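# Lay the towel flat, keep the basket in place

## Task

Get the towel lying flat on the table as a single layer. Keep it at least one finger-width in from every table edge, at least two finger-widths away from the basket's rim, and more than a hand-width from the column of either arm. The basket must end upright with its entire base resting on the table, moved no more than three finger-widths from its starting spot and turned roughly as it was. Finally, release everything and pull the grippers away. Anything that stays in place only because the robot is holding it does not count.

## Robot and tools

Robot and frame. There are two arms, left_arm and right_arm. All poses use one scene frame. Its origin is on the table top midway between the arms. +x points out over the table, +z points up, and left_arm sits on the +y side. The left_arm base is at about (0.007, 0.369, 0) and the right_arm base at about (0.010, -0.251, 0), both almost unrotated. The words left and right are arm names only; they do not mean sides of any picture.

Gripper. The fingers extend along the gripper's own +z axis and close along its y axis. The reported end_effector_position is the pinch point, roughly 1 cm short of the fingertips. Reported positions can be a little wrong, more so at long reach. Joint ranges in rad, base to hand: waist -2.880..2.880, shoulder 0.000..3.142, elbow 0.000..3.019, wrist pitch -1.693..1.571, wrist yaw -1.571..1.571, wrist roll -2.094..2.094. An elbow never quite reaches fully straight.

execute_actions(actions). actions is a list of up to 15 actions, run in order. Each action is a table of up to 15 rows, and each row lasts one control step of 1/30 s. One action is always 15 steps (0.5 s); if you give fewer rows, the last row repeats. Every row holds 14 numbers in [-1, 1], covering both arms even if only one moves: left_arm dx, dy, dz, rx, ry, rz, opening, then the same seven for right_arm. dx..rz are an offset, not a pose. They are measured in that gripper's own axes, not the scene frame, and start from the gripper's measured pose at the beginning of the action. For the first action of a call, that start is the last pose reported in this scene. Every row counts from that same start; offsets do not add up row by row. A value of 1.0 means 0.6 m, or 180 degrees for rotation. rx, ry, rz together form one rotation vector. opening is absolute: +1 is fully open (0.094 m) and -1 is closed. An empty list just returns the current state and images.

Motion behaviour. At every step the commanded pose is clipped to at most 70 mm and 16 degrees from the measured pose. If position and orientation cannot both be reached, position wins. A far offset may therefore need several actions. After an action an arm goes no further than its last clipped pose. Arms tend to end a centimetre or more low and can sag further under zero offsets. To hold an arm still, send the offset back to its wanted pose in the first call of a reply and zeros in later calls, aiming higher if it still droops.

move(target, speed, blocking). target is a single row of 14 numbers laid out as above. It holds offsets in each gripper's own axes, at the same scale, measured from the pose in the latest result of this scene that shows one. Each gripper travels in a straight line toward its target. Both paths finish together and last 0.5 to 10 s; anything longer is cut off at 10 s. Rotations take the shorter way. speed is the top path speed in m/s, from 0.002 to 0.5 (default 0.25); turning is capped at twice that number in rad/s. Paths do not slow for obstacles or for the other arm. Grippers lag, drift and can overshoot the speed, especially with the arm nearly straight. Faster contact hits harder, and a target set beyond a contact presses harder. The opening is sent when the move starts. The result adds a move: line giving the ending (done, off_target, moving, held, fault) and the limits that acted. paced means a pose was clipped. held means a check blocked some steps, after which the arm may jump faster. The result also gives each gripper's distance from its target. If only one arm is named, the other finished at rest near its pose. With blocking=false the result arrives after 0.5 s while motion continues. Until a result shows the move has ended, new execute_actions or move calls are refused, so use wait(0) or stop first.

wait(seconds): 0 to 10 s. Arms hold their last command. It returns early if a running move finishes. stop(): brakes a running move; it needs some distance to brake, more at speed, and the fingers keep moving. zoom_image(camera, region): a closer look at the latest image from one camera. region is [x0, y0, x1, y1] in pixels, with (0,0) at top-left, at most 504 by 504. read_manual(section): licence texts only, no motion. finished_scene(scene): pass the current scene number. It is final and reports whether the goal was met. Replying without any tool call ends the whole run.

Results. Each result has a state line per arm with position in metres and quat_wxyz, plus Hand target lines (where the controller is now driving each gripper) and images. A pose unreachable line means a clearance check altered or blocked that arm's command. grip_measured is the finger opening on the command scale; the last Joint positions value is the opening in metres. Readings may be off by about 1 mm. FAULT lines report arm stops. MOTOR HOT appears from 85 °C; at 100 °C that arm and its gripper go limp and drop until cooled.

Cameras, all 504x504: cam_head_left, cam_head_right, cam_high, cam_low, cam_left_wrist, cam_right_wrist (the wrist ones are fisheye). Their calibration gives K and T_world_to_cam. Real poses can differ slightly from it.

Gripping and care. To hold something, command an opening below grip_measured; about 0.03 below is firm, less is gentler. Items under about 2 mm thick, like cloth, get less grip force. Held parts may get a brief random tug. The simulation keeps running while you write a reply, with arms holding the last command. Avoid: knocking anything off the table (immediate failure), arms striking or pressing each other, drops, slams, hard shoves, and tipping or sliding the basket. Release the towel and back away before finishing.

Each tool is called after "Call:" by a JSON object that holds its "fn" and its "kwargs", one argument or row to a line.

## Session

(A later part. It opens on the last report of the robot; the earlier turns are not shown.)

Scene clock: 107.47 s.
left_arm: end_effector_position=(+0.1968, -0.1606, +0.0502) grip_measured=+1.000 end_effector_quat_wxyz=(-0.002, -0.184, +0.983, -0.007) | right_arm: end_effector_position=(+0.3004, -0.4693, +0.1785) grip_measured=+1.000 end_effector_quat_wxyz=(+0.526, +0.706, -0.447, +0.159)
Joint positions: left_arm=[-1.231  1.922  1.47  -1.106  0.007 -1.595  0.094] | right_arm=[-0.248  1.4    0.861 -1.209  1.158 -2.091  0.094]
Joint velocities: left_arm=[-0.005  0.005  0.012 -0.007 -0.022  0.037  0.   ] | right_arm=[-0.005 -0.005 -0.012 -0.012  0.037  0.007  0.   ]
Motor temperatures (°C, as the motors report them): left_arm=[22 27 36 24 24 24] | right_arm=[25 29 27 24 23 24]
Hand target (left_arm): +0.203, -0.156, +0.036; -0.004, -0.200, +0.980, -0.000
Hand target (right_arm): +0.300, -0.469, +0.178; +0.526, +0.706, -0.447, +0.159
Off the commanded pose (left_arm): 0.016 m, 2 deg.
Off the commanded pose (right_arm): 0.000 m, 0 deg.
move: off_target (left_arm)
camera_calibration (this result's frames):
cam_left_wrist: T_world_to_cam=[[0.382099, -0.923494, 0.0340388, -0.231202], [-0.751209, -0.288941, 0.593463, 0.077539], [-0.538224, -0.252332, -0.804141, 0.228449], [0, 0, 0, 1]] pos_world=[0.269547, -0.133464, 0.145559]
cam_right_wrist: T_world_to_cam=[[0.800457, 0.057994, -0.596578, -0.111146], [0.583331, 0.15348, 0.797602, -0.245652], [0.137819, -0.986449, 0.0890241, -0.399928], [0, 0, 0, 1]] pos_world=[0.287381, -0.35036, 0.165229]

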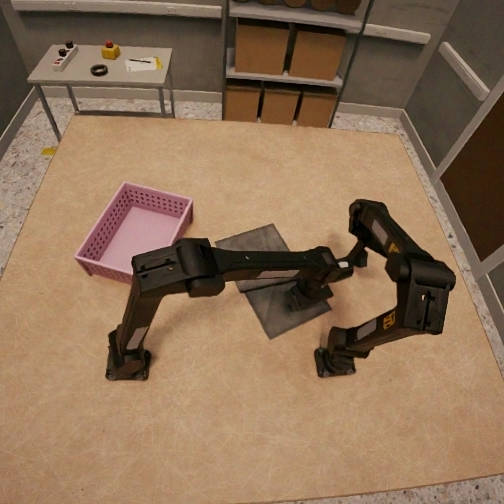

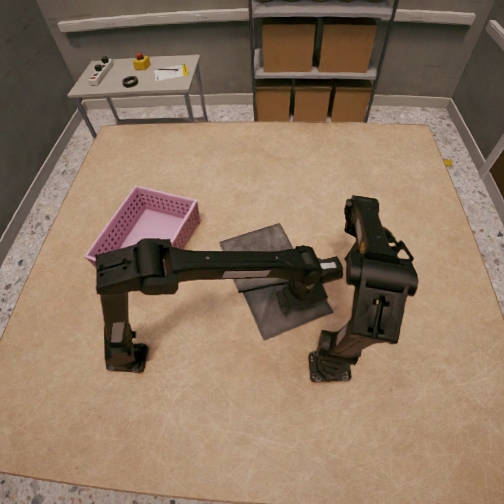

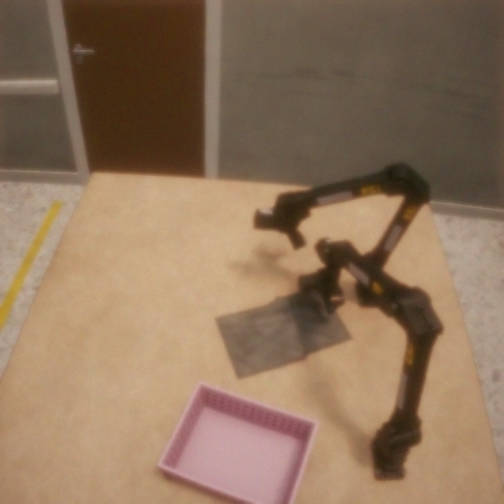

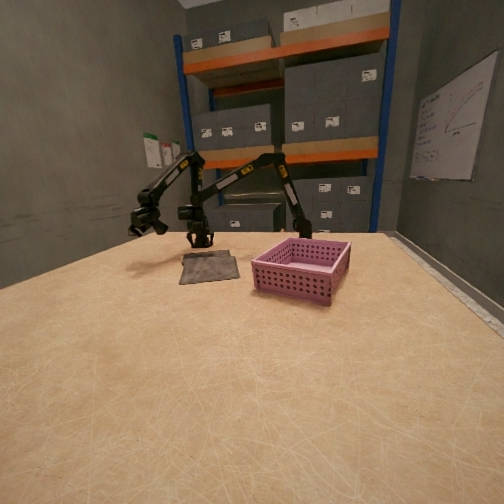

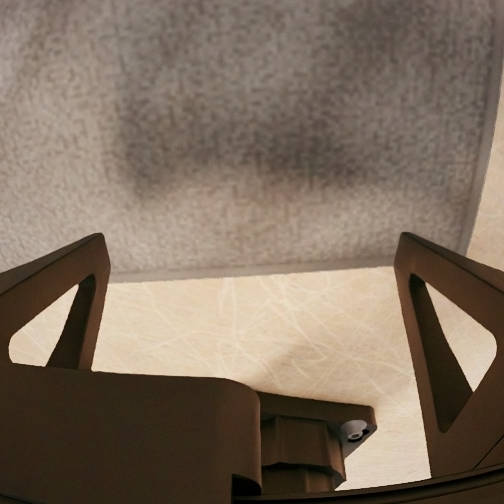

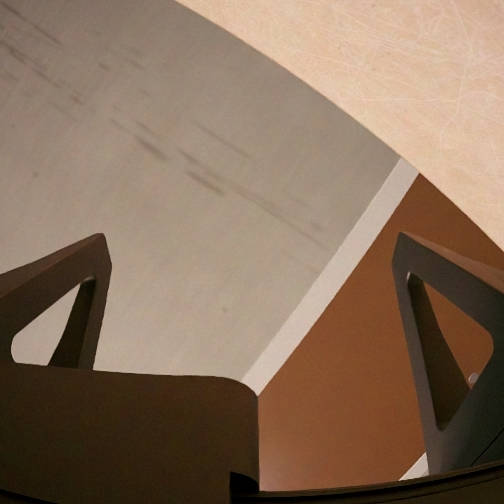

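Call:
{"fn": "move", "kwargs": {
  "target": [0.0,0.08,0.0,0,0,0.5,1,0,0,0,0,0,0,1],
  "speed": 0.15
}}

Call:
{"fn": "move", "kwargs": {
  "target": [0.0,0.0,0.05,0,0,0,1,0,0,0,0,0,0,1],
  "speed": 0.08
}}

Scene clock: 122.73 s.
left_arm: end_effector_position=(+0.1806, -0.1157, +0.0498) grip_measured=+1.000 end_effector_quat_wxyz=(-0.002, +0.555, +0.832, -0.003) | right_arm: end_effector_position=(+0.3004, -0.4693, +0.1785) grip_measured=+1.000 end_effector_quat_wxyz=(+0.526, +0.706, -0.447, +0.159)
Joint positions: left_arm=[-1.231  1.819  1.313 -1.064  0.007 -0.047  0.094] | right_arm=[-0.248  1.4    0.861 -1.209  1.158 -2.091  0.094]
Joint velocities: left_arm=[-0.005 -0.015  0.002  0.007 -0.007  0.022  0.   ] | right_arm=[ 0.005 -0.005 -0.012  0.007 -0.007 -0.037  0.   ]
Motor temperatures (°C, as the motors report them): left_arm=[22 27 35 24 24 24] | right_arm=[25 29 27 24 23 24]
Hand target (left_arm): +0.179, -0.116, +0.050; +0.003, +0.565, +0.825, -0.007
Hand target (right_arm): +0.300, -0.469, +0.178; +0.526, +0.706, -0.447, +0.159
Off the commanded pose (left_arm): 0.001 m, 1 deg.
Off the commanded pose (right_arm): 0.000 m, 0 deg.
move: done
camera_calibration (this result's frames):
cam_left_wrist: T_world_to_cam=[[-0.914953, -0.402586, 0.0280322, 0.111278], [-0.310957, 0.747573, 0.586891, 0.11934], [-0.25723, 0.52826, -0.809181, 0.270599], [0, 0, 0, 1]] pos_world=[0.20853, -0.187363, 0.145805]
cam_right_wrist: T_world_to_cam=[[0.800457, 0.057994, -0.596578, -0.111146], [0.583331, 0.15348, 0.797602, -0.245652], [0.137819, -0.986449, 0.0890241, -0.399928], [0, 0, 0, 1]] pos_world=[0.287381, -0.35036, 0.165229]

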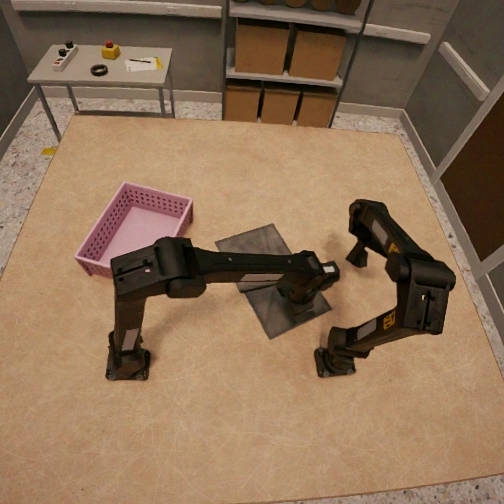

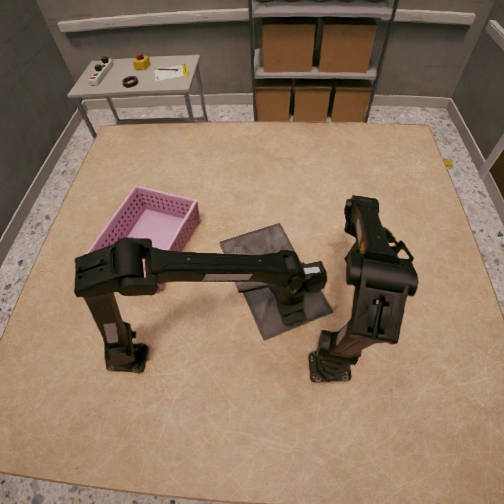

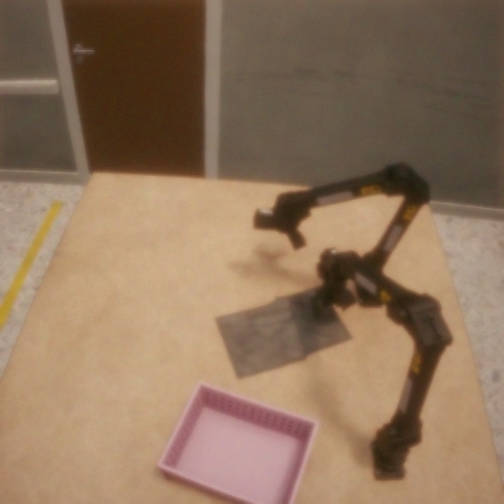

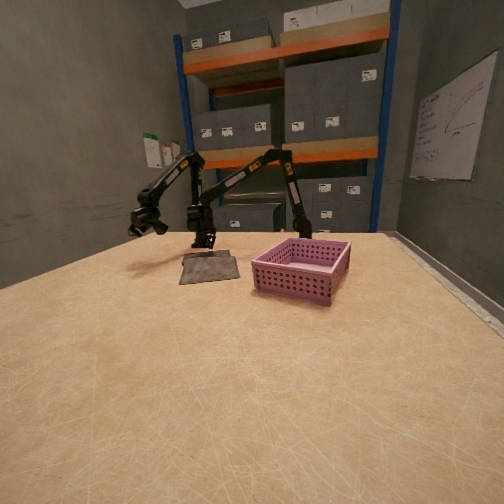

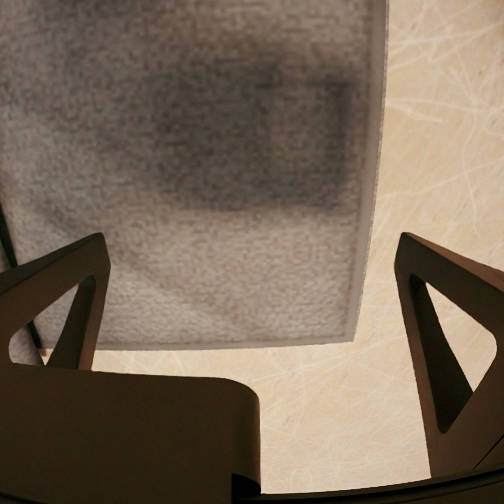

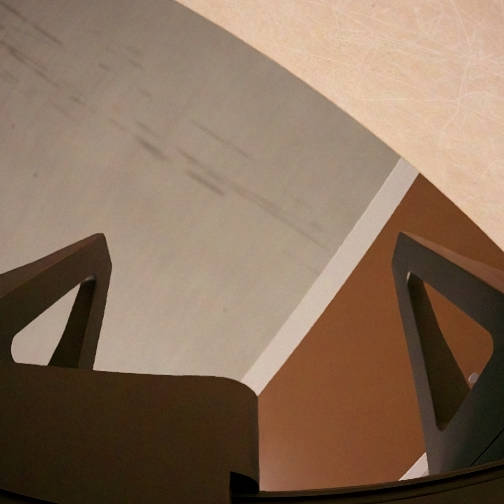

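Scene clock: 123.57 s.
left_arm: end_effector_position=(+0.1815, -0.1182, +0.0374) grip_measured=+1.000 end_effector_quat_wxyz=(+0.007, +0.555, +0.831, -0.010) | right_arm: end_effector_position=(+0.3004, -0.4693, +0.1785) grip_measured=+1.000 end_effector_quat_wxyz=(+0.526, +0.706, -0.447, +0.159)
Joint positions: left_arm=[-1.231  1.83   1.291 -1.01   0.007 -0.047  0.094] | right_arm=[-0.248  1.4    0.861 -1.209  1.158 -2.091  0.094]
Joint velocities: left_arm=[-0.005 -0.005  0.007 -0.002 -0.007 -0.037  0.   ] | right_arm=[ 0.015  0.005 -0.002 -0.007 -0.007  0.007  0.   ]
Motor temperatures (°C, as the motors report them): left_arm=[22 27 35 24 24 24] | right_arm=[25 29 27 24 23 24]
Hand target (left_arm): +0.180, -0.115, +0.020; -0.002, +0.555, +0.832, -0.003
Hand target (right_arm): +0.300, -0.469, +0.178; +0.526, +0.706, -0.447, +0.159
Off the commanded pose (left_arm): 0.018 m, 1 deg.
Off the commanded pose (right_arm): 0.000 m, 0 deg.
move: off_target (left_arm)
camera_calibration (this result's frames):
cam_left_wrist: T_world_to_cam=[[-0.915161, -0.402008, 0.0294839, 0.111502], [-0.315148, 0.759192, 0.569481, 0.131537], [-0.25132, 0.511875, -0.821475, 0.259487], [0, 0, 0, 1]] pos_world=[0.20871, -0.187862, 0.134967]
cam_right_wrist: T_world_to_cam=[[0.800457, 0.057994, -0.596578, -0.111146], [0.583331, 0.15348, 0.797602, -0.245652], [0.137819, -0.986449, 0.0890241, -0.399928], [0, 0, 0, 1]] pos_world=[0.287381, -0.35036, 0.165229]

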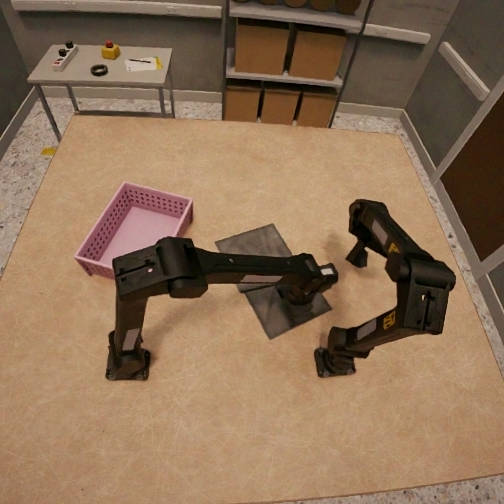

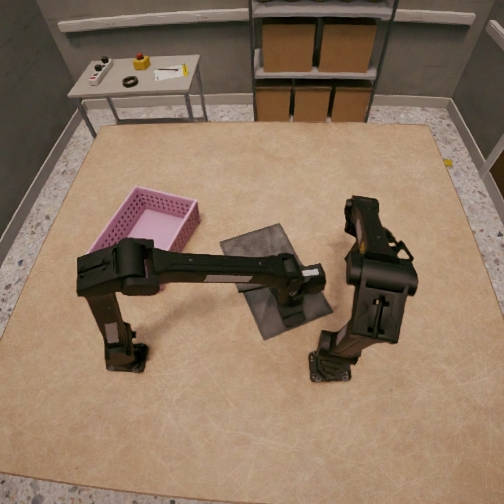

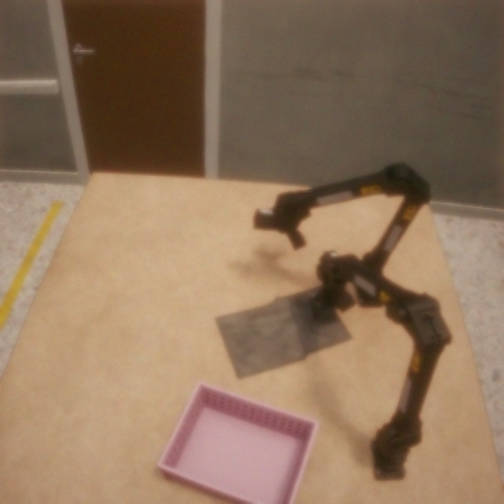

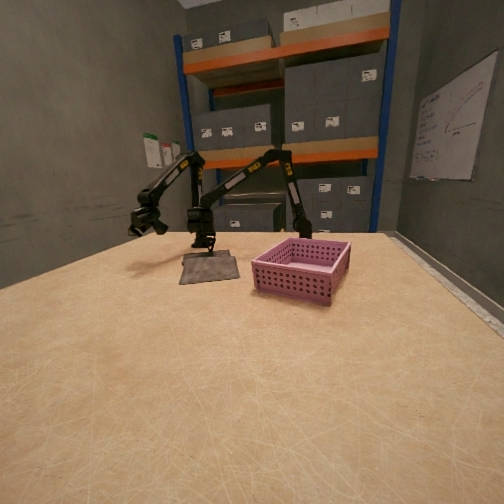

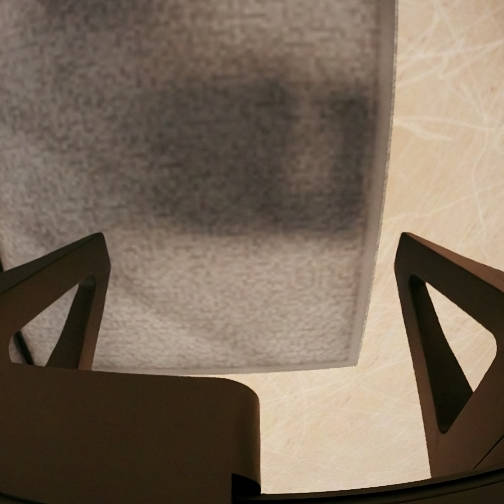

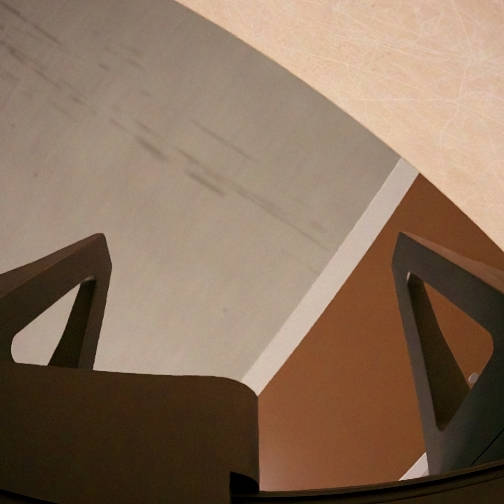

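Call:
{"fn": "move", "kwargs": {
  "target": [-0.12,-0.015,0.0,0,0,0,1,0,0,0,0,0,0,1],
  "speed": 0.1
}}

Call:
{"fn": "move", "kwargs": {
  "target": [0.0,0.0,0.08,0,0,0,1,0,0,0,0,0,0,1],
  "speed": 0.06
}}

Call:
{"fn": "execute_actions", "kwargs": {
  "actions": [
    [[0,0,0.03,0,0,0,1,0,0,0,0,0,0,1]],
    [[0,0,0.03,0,0,0,-1,0,0,0,0,0,0,1]],
    [[0,0,0.03,0,0,0,-1,0,0,0,0,0,0,1]]
  ]
}}

Call:
{"fn": "move", "kwargs": {
  "target": [0.0,0.0,-0.15,0,0,0,-1,0,0,0,0,0,0,1],
  "speed": 0.06
}}

Scene clock: 131.97 s.
left_arm: end_effector_position=(+0.2022, -0.1756, +0.0403) grip_measured=+1.000 end_effector_quat_wxyz=(+0.008, +0.555, +0.831, -0.011) | right_arm: end_effector_position=(+0.3004, -0.4693, +0.1785) grip_measured=+1.000 end_effector_quat_wxyz=(+0.526, +0.706, -0.447, +0.159)
Joint positions: left_arm=[-1.231  1.964  1.507 -1.089  0.007 -0.047  0.094] | right_arm=[-0.248  1.4    0.861 -1.209  1.158 -2.091  0.094]
Joint velocities: left_arm=[-0.005  0.005 -0.007 -0.002  0.037  0.051  0.   ] | right_arm=[-0.015 -0.015 -0.012  0.007  0.007 -0.022  0.   ]
Motor temperatures (°C, as the motors report them): left_arm=[22 27 35 24 24 24] | right_arm=[25 29 28 24 23 24]
Hand target (left_arm): +0.201, -0.188, +0.039; +0.007, +0.555, +0.831, -0.010
Hand target (right_arm): +0.300, -0.469, +0.178; +0.526, +0.706, -0.447, +0.159
Off the commanded pose (left_arm): 0.013 m, 0 deg.
Off the commanded pose (right_arm): 0.000 m, 0 deg.
move: off_target (left_arm)
camera_calibration (this result's frames):
cam_left_wrist: T_world_to_cam=[[-0.915196, -0.401913, 0.0297159, 0.107301], [-0.31581, 0.761027, 0.566659, 0.180525], [-0.250362, 0.509219, -0.823416, 0.295926], [0, 0, 0, 1]] pos_world=[0.229302, -0.24495, 0.138186]
cam_right_wrist: T_world_to_cam=[[0.800457, 0.057994, -0.596578, -0.111146], [0.583331, 0.15348, 0.797602, -0.245652], [0.137819, -0.986449, 0.0890241, -0.399928], [0, 0, 0, 1]] pos_world=[0.287381, -0.35036, 0.165229]

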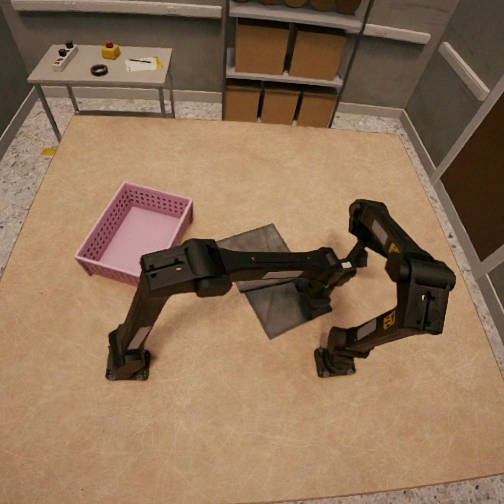

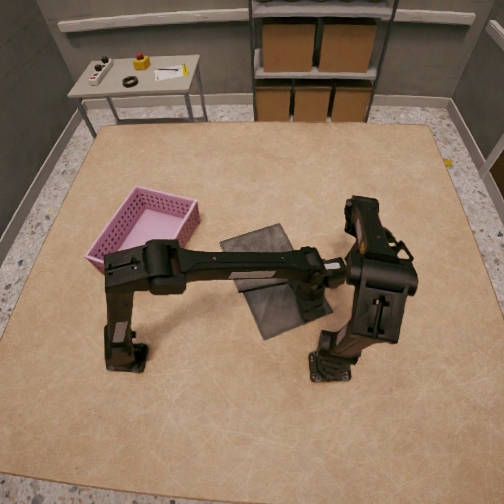

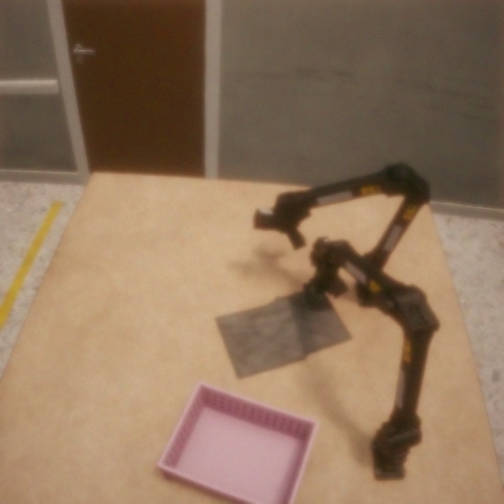

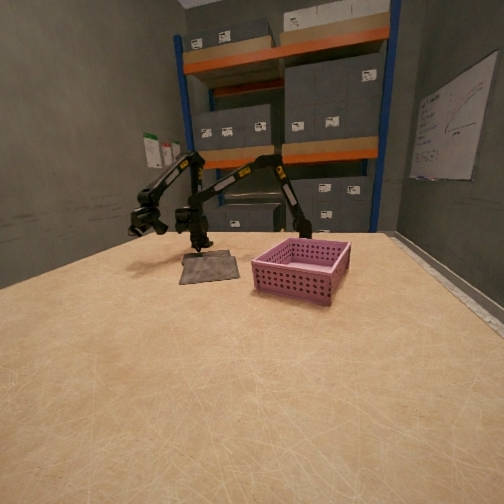

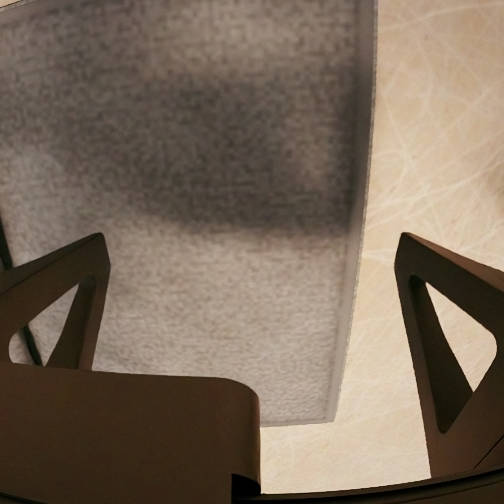

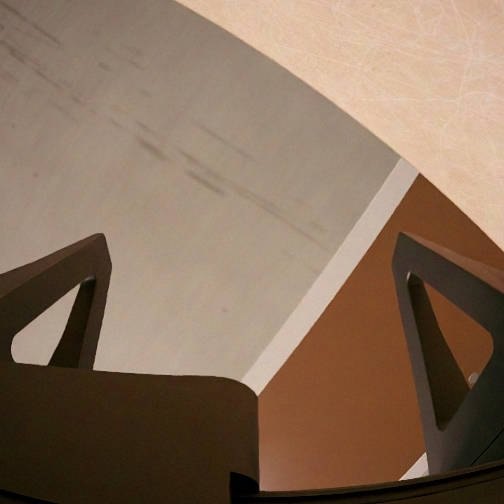

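Scene clock: 133.17 s.
left_arm: end_effector_position=(+0.2034, -0.1789, +0.0110) grip_measured=+1.000 end_effector_quat_wxyz=(+0.016, +0.555, +0.831, -0.016) | right_arm: end_effector_position=(+0.3004, -0.4693, +0.1785) grip_measured=+1.000 end_effector_quat_wxyz=(+0.526, +0.706, -0.447, +0.159)
Joint positions: left_arm=[-1.231  1.997  1.474 -1.003  0.007 -0.047  0.094] | right_arm=[-0.248  1.4    0.861 -1.209  1.158 -2.091  0.094]
Joint velocities: left_arm=[-0.015  0.015 -0.012 -0.007  0.037 -0.037  0.   ] | right_arm=[-0.005 -0.005 -0.007  0.002 -0.022 -0.007  0.   ]
Motor temperatures (°C, as the motors report them): left_arm=[22 27 35 24 24 24] | right_arm=[25 29 28 24 23 24]
Hand target (left_arm): +0.202, -0.176, -0.007; +0.008, +0.555, +0.831, -0.010
Hand target (right_arm): +0.300, -0.469, +0.178; +0.526, +0.706, -0.447, +0.159
Off the commanded pose (left_arm): 0.019 m, 1 deg.
Off the commanded pose (right_arm): 0.000 m, 0 deg.
move: off_target (left_arm)
camera_calibration (this result's frames):
cam_left_wrist: T_world_to_cam=[[-0.915396, -0.401357, 0.0310243, 0.108061], [-0.319497, 0.77125, 0.55054, 0.202751], [-0.244891, 0.49405, -0.834232, 0.270081], [0, 0, 0, 1]] pos_world=[0.229837, -0.246435, 0.110335]
cam_right_wrist: T_world_to_cam=[[0.800457, 0.057994, -0.596578, -0.111146], [0.583331, 0.15348, 0.797602, -0.245652], [0.137819, -0.986449, 0.0890241, -0.399928], [0, 0, 0, 1]] pos_world=[0.287381, -0.35036, 0.165229]

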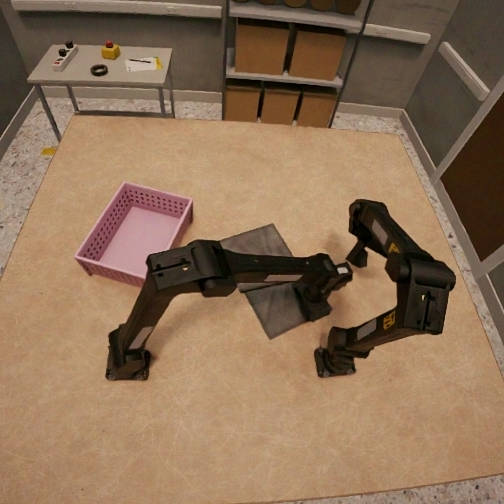

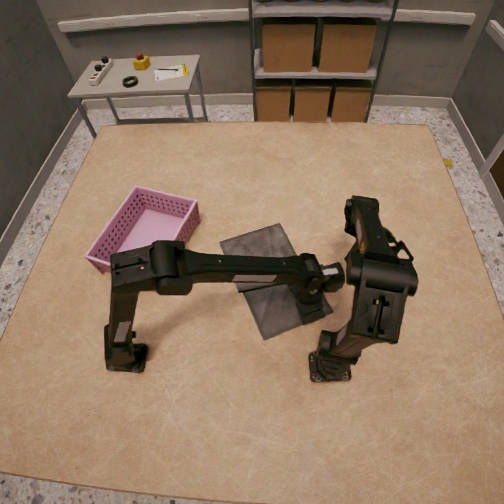

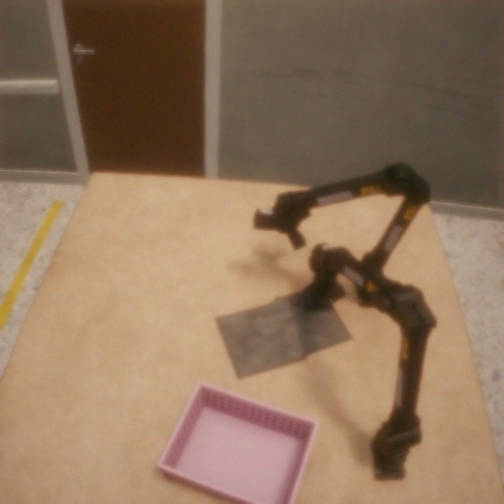

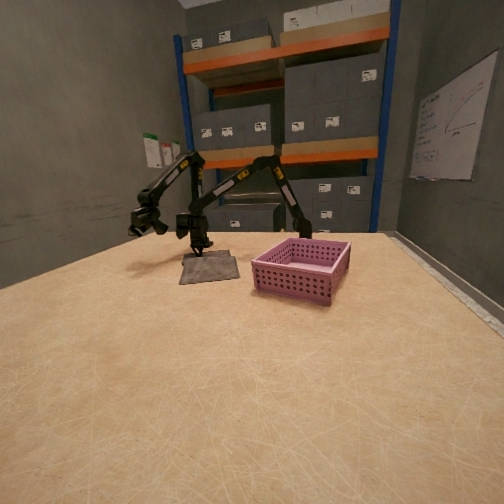

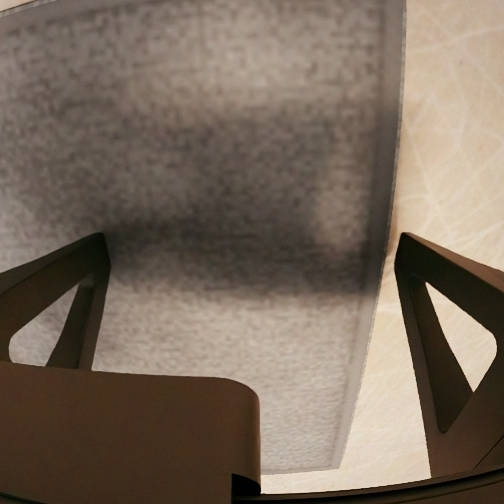

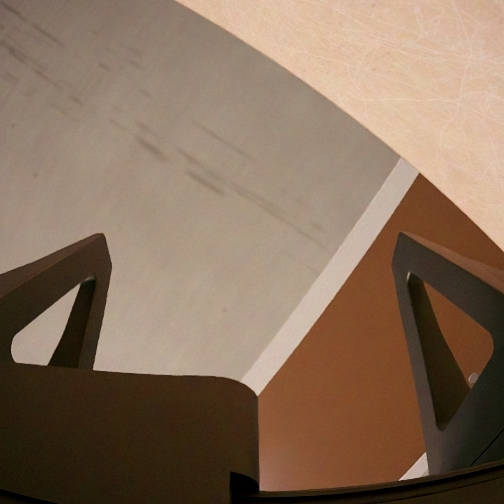

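Scene clock: 134.67 s.
left_arm: end_effector_position=(+0.2077, -0.1910, +0.0110) grip_measured=-0.981 end_effector_quat_wxyz=(+0.038, +0.555, +0.830, -0.033) | right_arm: end_effector_position=(+0.3004, -0.4693, +0.1785) grip_measured=+1.000 end_effector_quat_wxyz=(+0.526, +0.706, -0.447, +0.159)
Joint positions: left_arm=[-1.231  1.997  1.471 -0.945  0.007 -0.047  0.001] | right_arm=[-0.248  1.4    0.861 -1.209  1.158 -2.091  0.094]
Joint velocities: left_arm=[-0.005 -0.005  0.012 -0.017  0.007 -0.037  0.001] | right_arm=[ 0.005  0.005  0.002 -0.007  0.022 -0.022  0.   ]
Motor temperatures (°C, as the motors report them): left_arm=[22 27 35 24 24 24] | right_arm=[25 29 28 24 23 24]
Hand target (left_arm): +0.206, -0.188, -0.007; +0.031, +0.555, +0.831, -0.027
Hand target (right_arm): +0.300, -0.469, +0.178; +0.526, +0.706, -0.447, +0.159
Off the commanded pose (left_arm): 0.018 m, 1 deg.
Off the commanded pose (right_arm): 0.000 m, 0 deg.
camera_calibration (this result's frames):
cam_left_wrist: T_world_to_cam=[[-0.916008, -0.39966, 0.0346534, 0.107611], [-0.329327, 0.798501, 0.503925, 0.221279], [-0.229069, 0.450187, -0.863052, 0.265762], [0, 0, 0, 1]] pos_world=[0.232323, -0.253326, 0.11413]
cam_right_wrist: T_world_to_cam=[[0.800457, 0.057994, -0.596578, -0.111146], [0.583331, 0.15348, 0.797602, -0.245652], [0.137819, -0.986449, 0.0890241, -0.399928], [0, 0, 0, 1]] pos_world=[0.287381, -0.35036, 0.165229]

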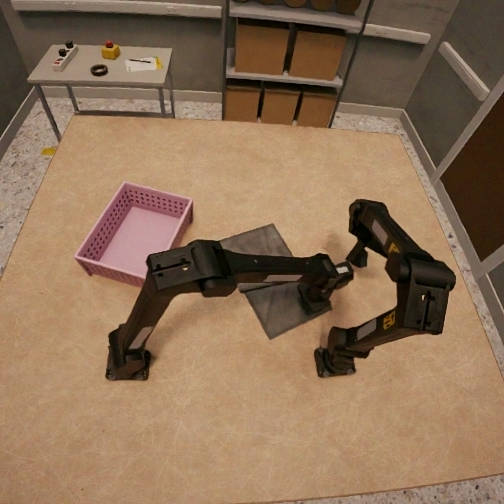

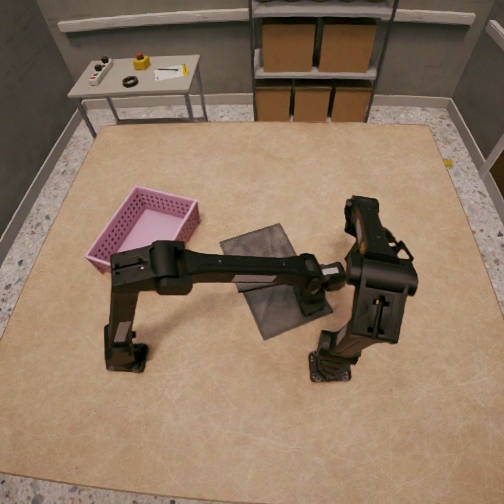

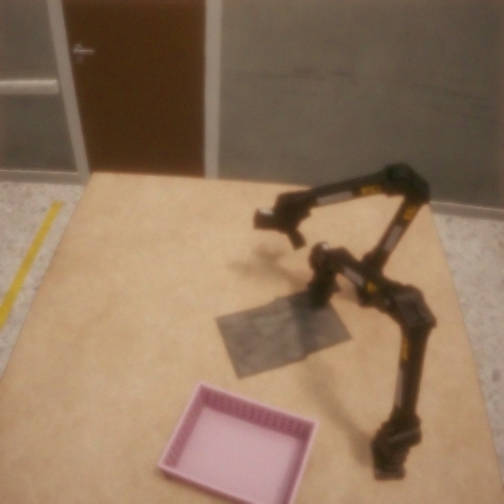

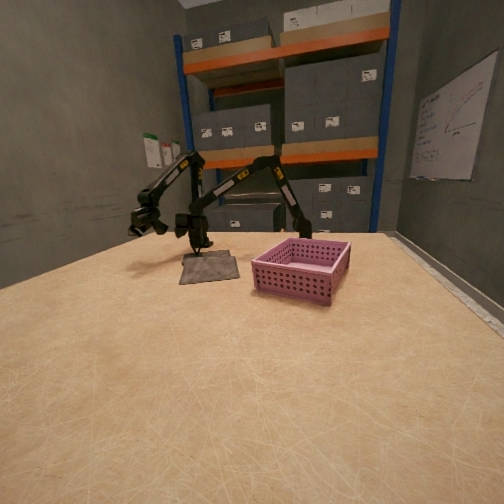

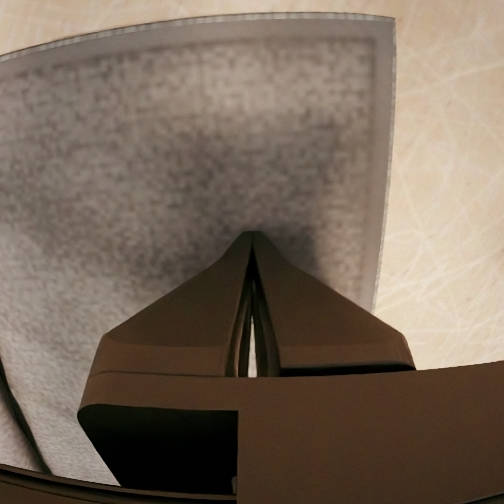

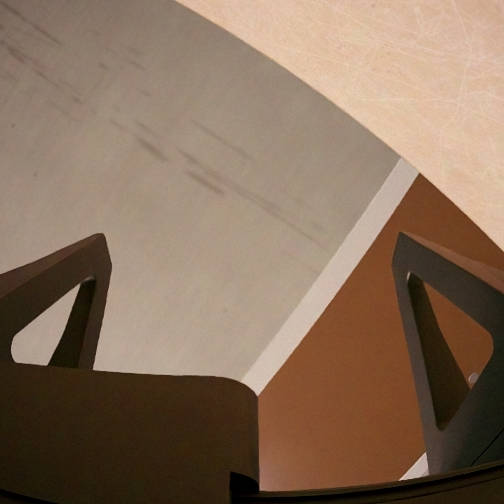

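Scene clock: 136.57 s.
left_arm: end_effector_position=(+0.2006, -0.1711, +0.0836) grip_measured=-0.981 end_effector_quat_wxyz=(+0.027, +0.555, +0.831, -0.024) | right_arm: end_effector_position=(+0.3004, -0.4693, +0.1785) grip_measured=+1.000 end_effector_quat_wxyz=(+0.526, +0.706, -0.447, +0.159)
Joint positions: left_arm=[-1.231  1.879  1.499 -1.117  0.007 -0.047  0.001] | right_arm=[-0.248  1.4    0.861 -1.209  1.158 -2.091  0.094]
Joint velocities: left_arm=[-0.015 -0.005  0.002 -0.007  0.037  0.007 -0.001] | right_arm=[-0.015  0.015  0.007 -0.007  0.037 -0.007  0.   ]
Motor temperatures (°C, as the motors report them): left_arm=[22 27 35 24 24 24] | right_arm=[25 29 28 24 23 24]
Hand target (left_arm): +0.206, -0.183, +0.100; +0.039, +0.555, +0.830, -0.033
Hand target (right_arm): +0.300, -0.469, +0.178; +0.526, +0.706, -0.447, +0.159
Off the commanded pose (left_arm): 0.021 m, 2 deg.
Off the commanded pose (right_arm): 0.000 m, 0 deg.
move: off_target (left_arm)
camera_calibration (this result's frames):
cam_left_wrist: T_world_to_cam=[[-0.915694, -0.400532, 0.0328512, 0.106412], [-0.32452, 0.785177, 0.527431, 0.161247], [-0.237047, 0.472305, -0.848962, 0.322008], [0, 0, 0, 1]] pos_world=[0.2261, -0.236072, 0.18483]
cam_right_wrist: T_world_to_cam=[[0.800457, 0.057994, -0.596578, -0.111146], [0.583331, 0.15348, 0.797602, -0.245652], [0.137819, -0.986449, 0.0890241, -0.399928], [0, 0, 0, 1]] pos_world=[0.287381, -0.35036, 0.165229]

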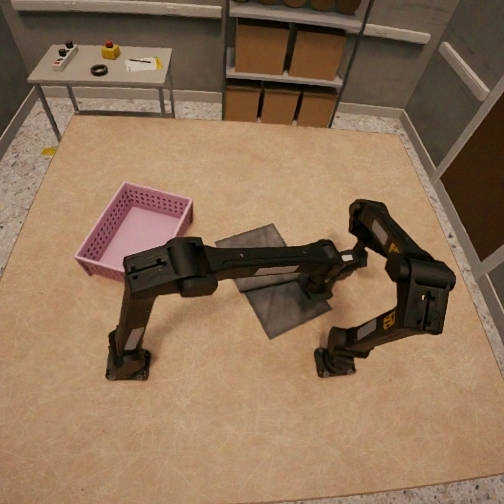

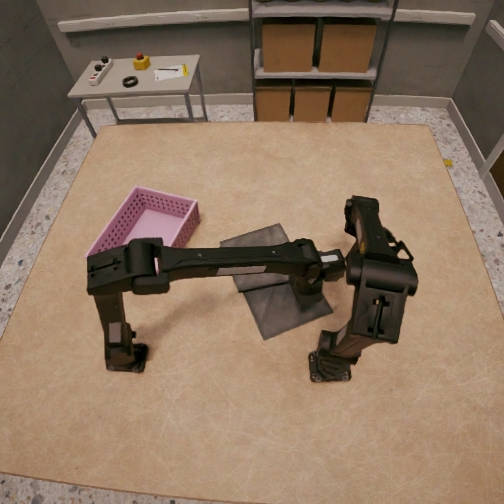

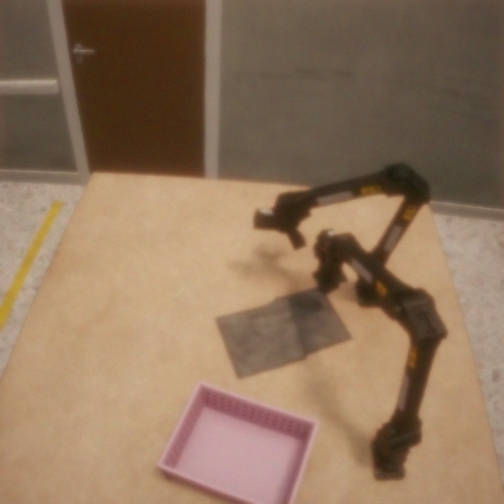

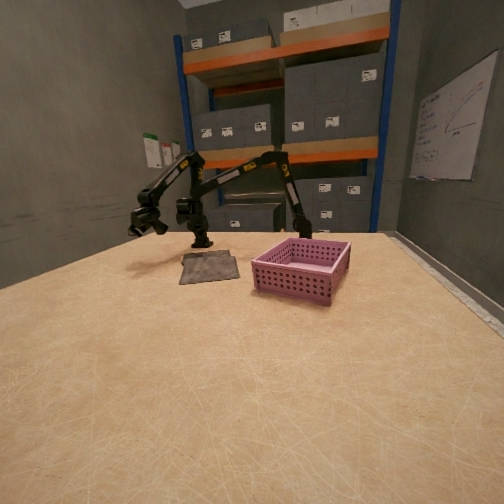

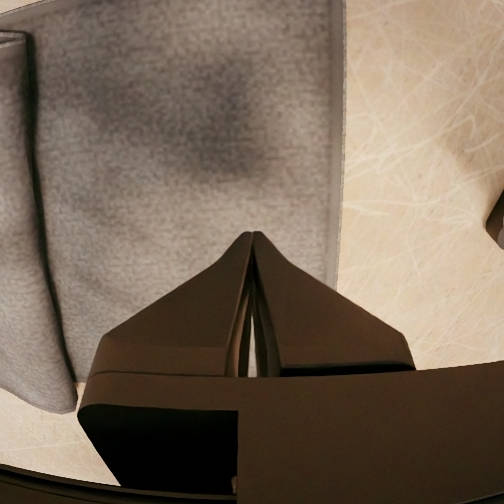

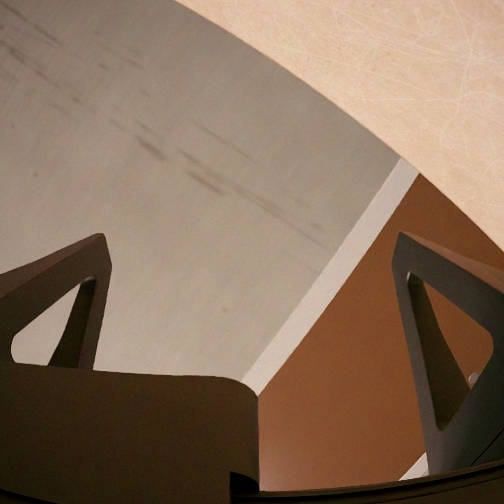

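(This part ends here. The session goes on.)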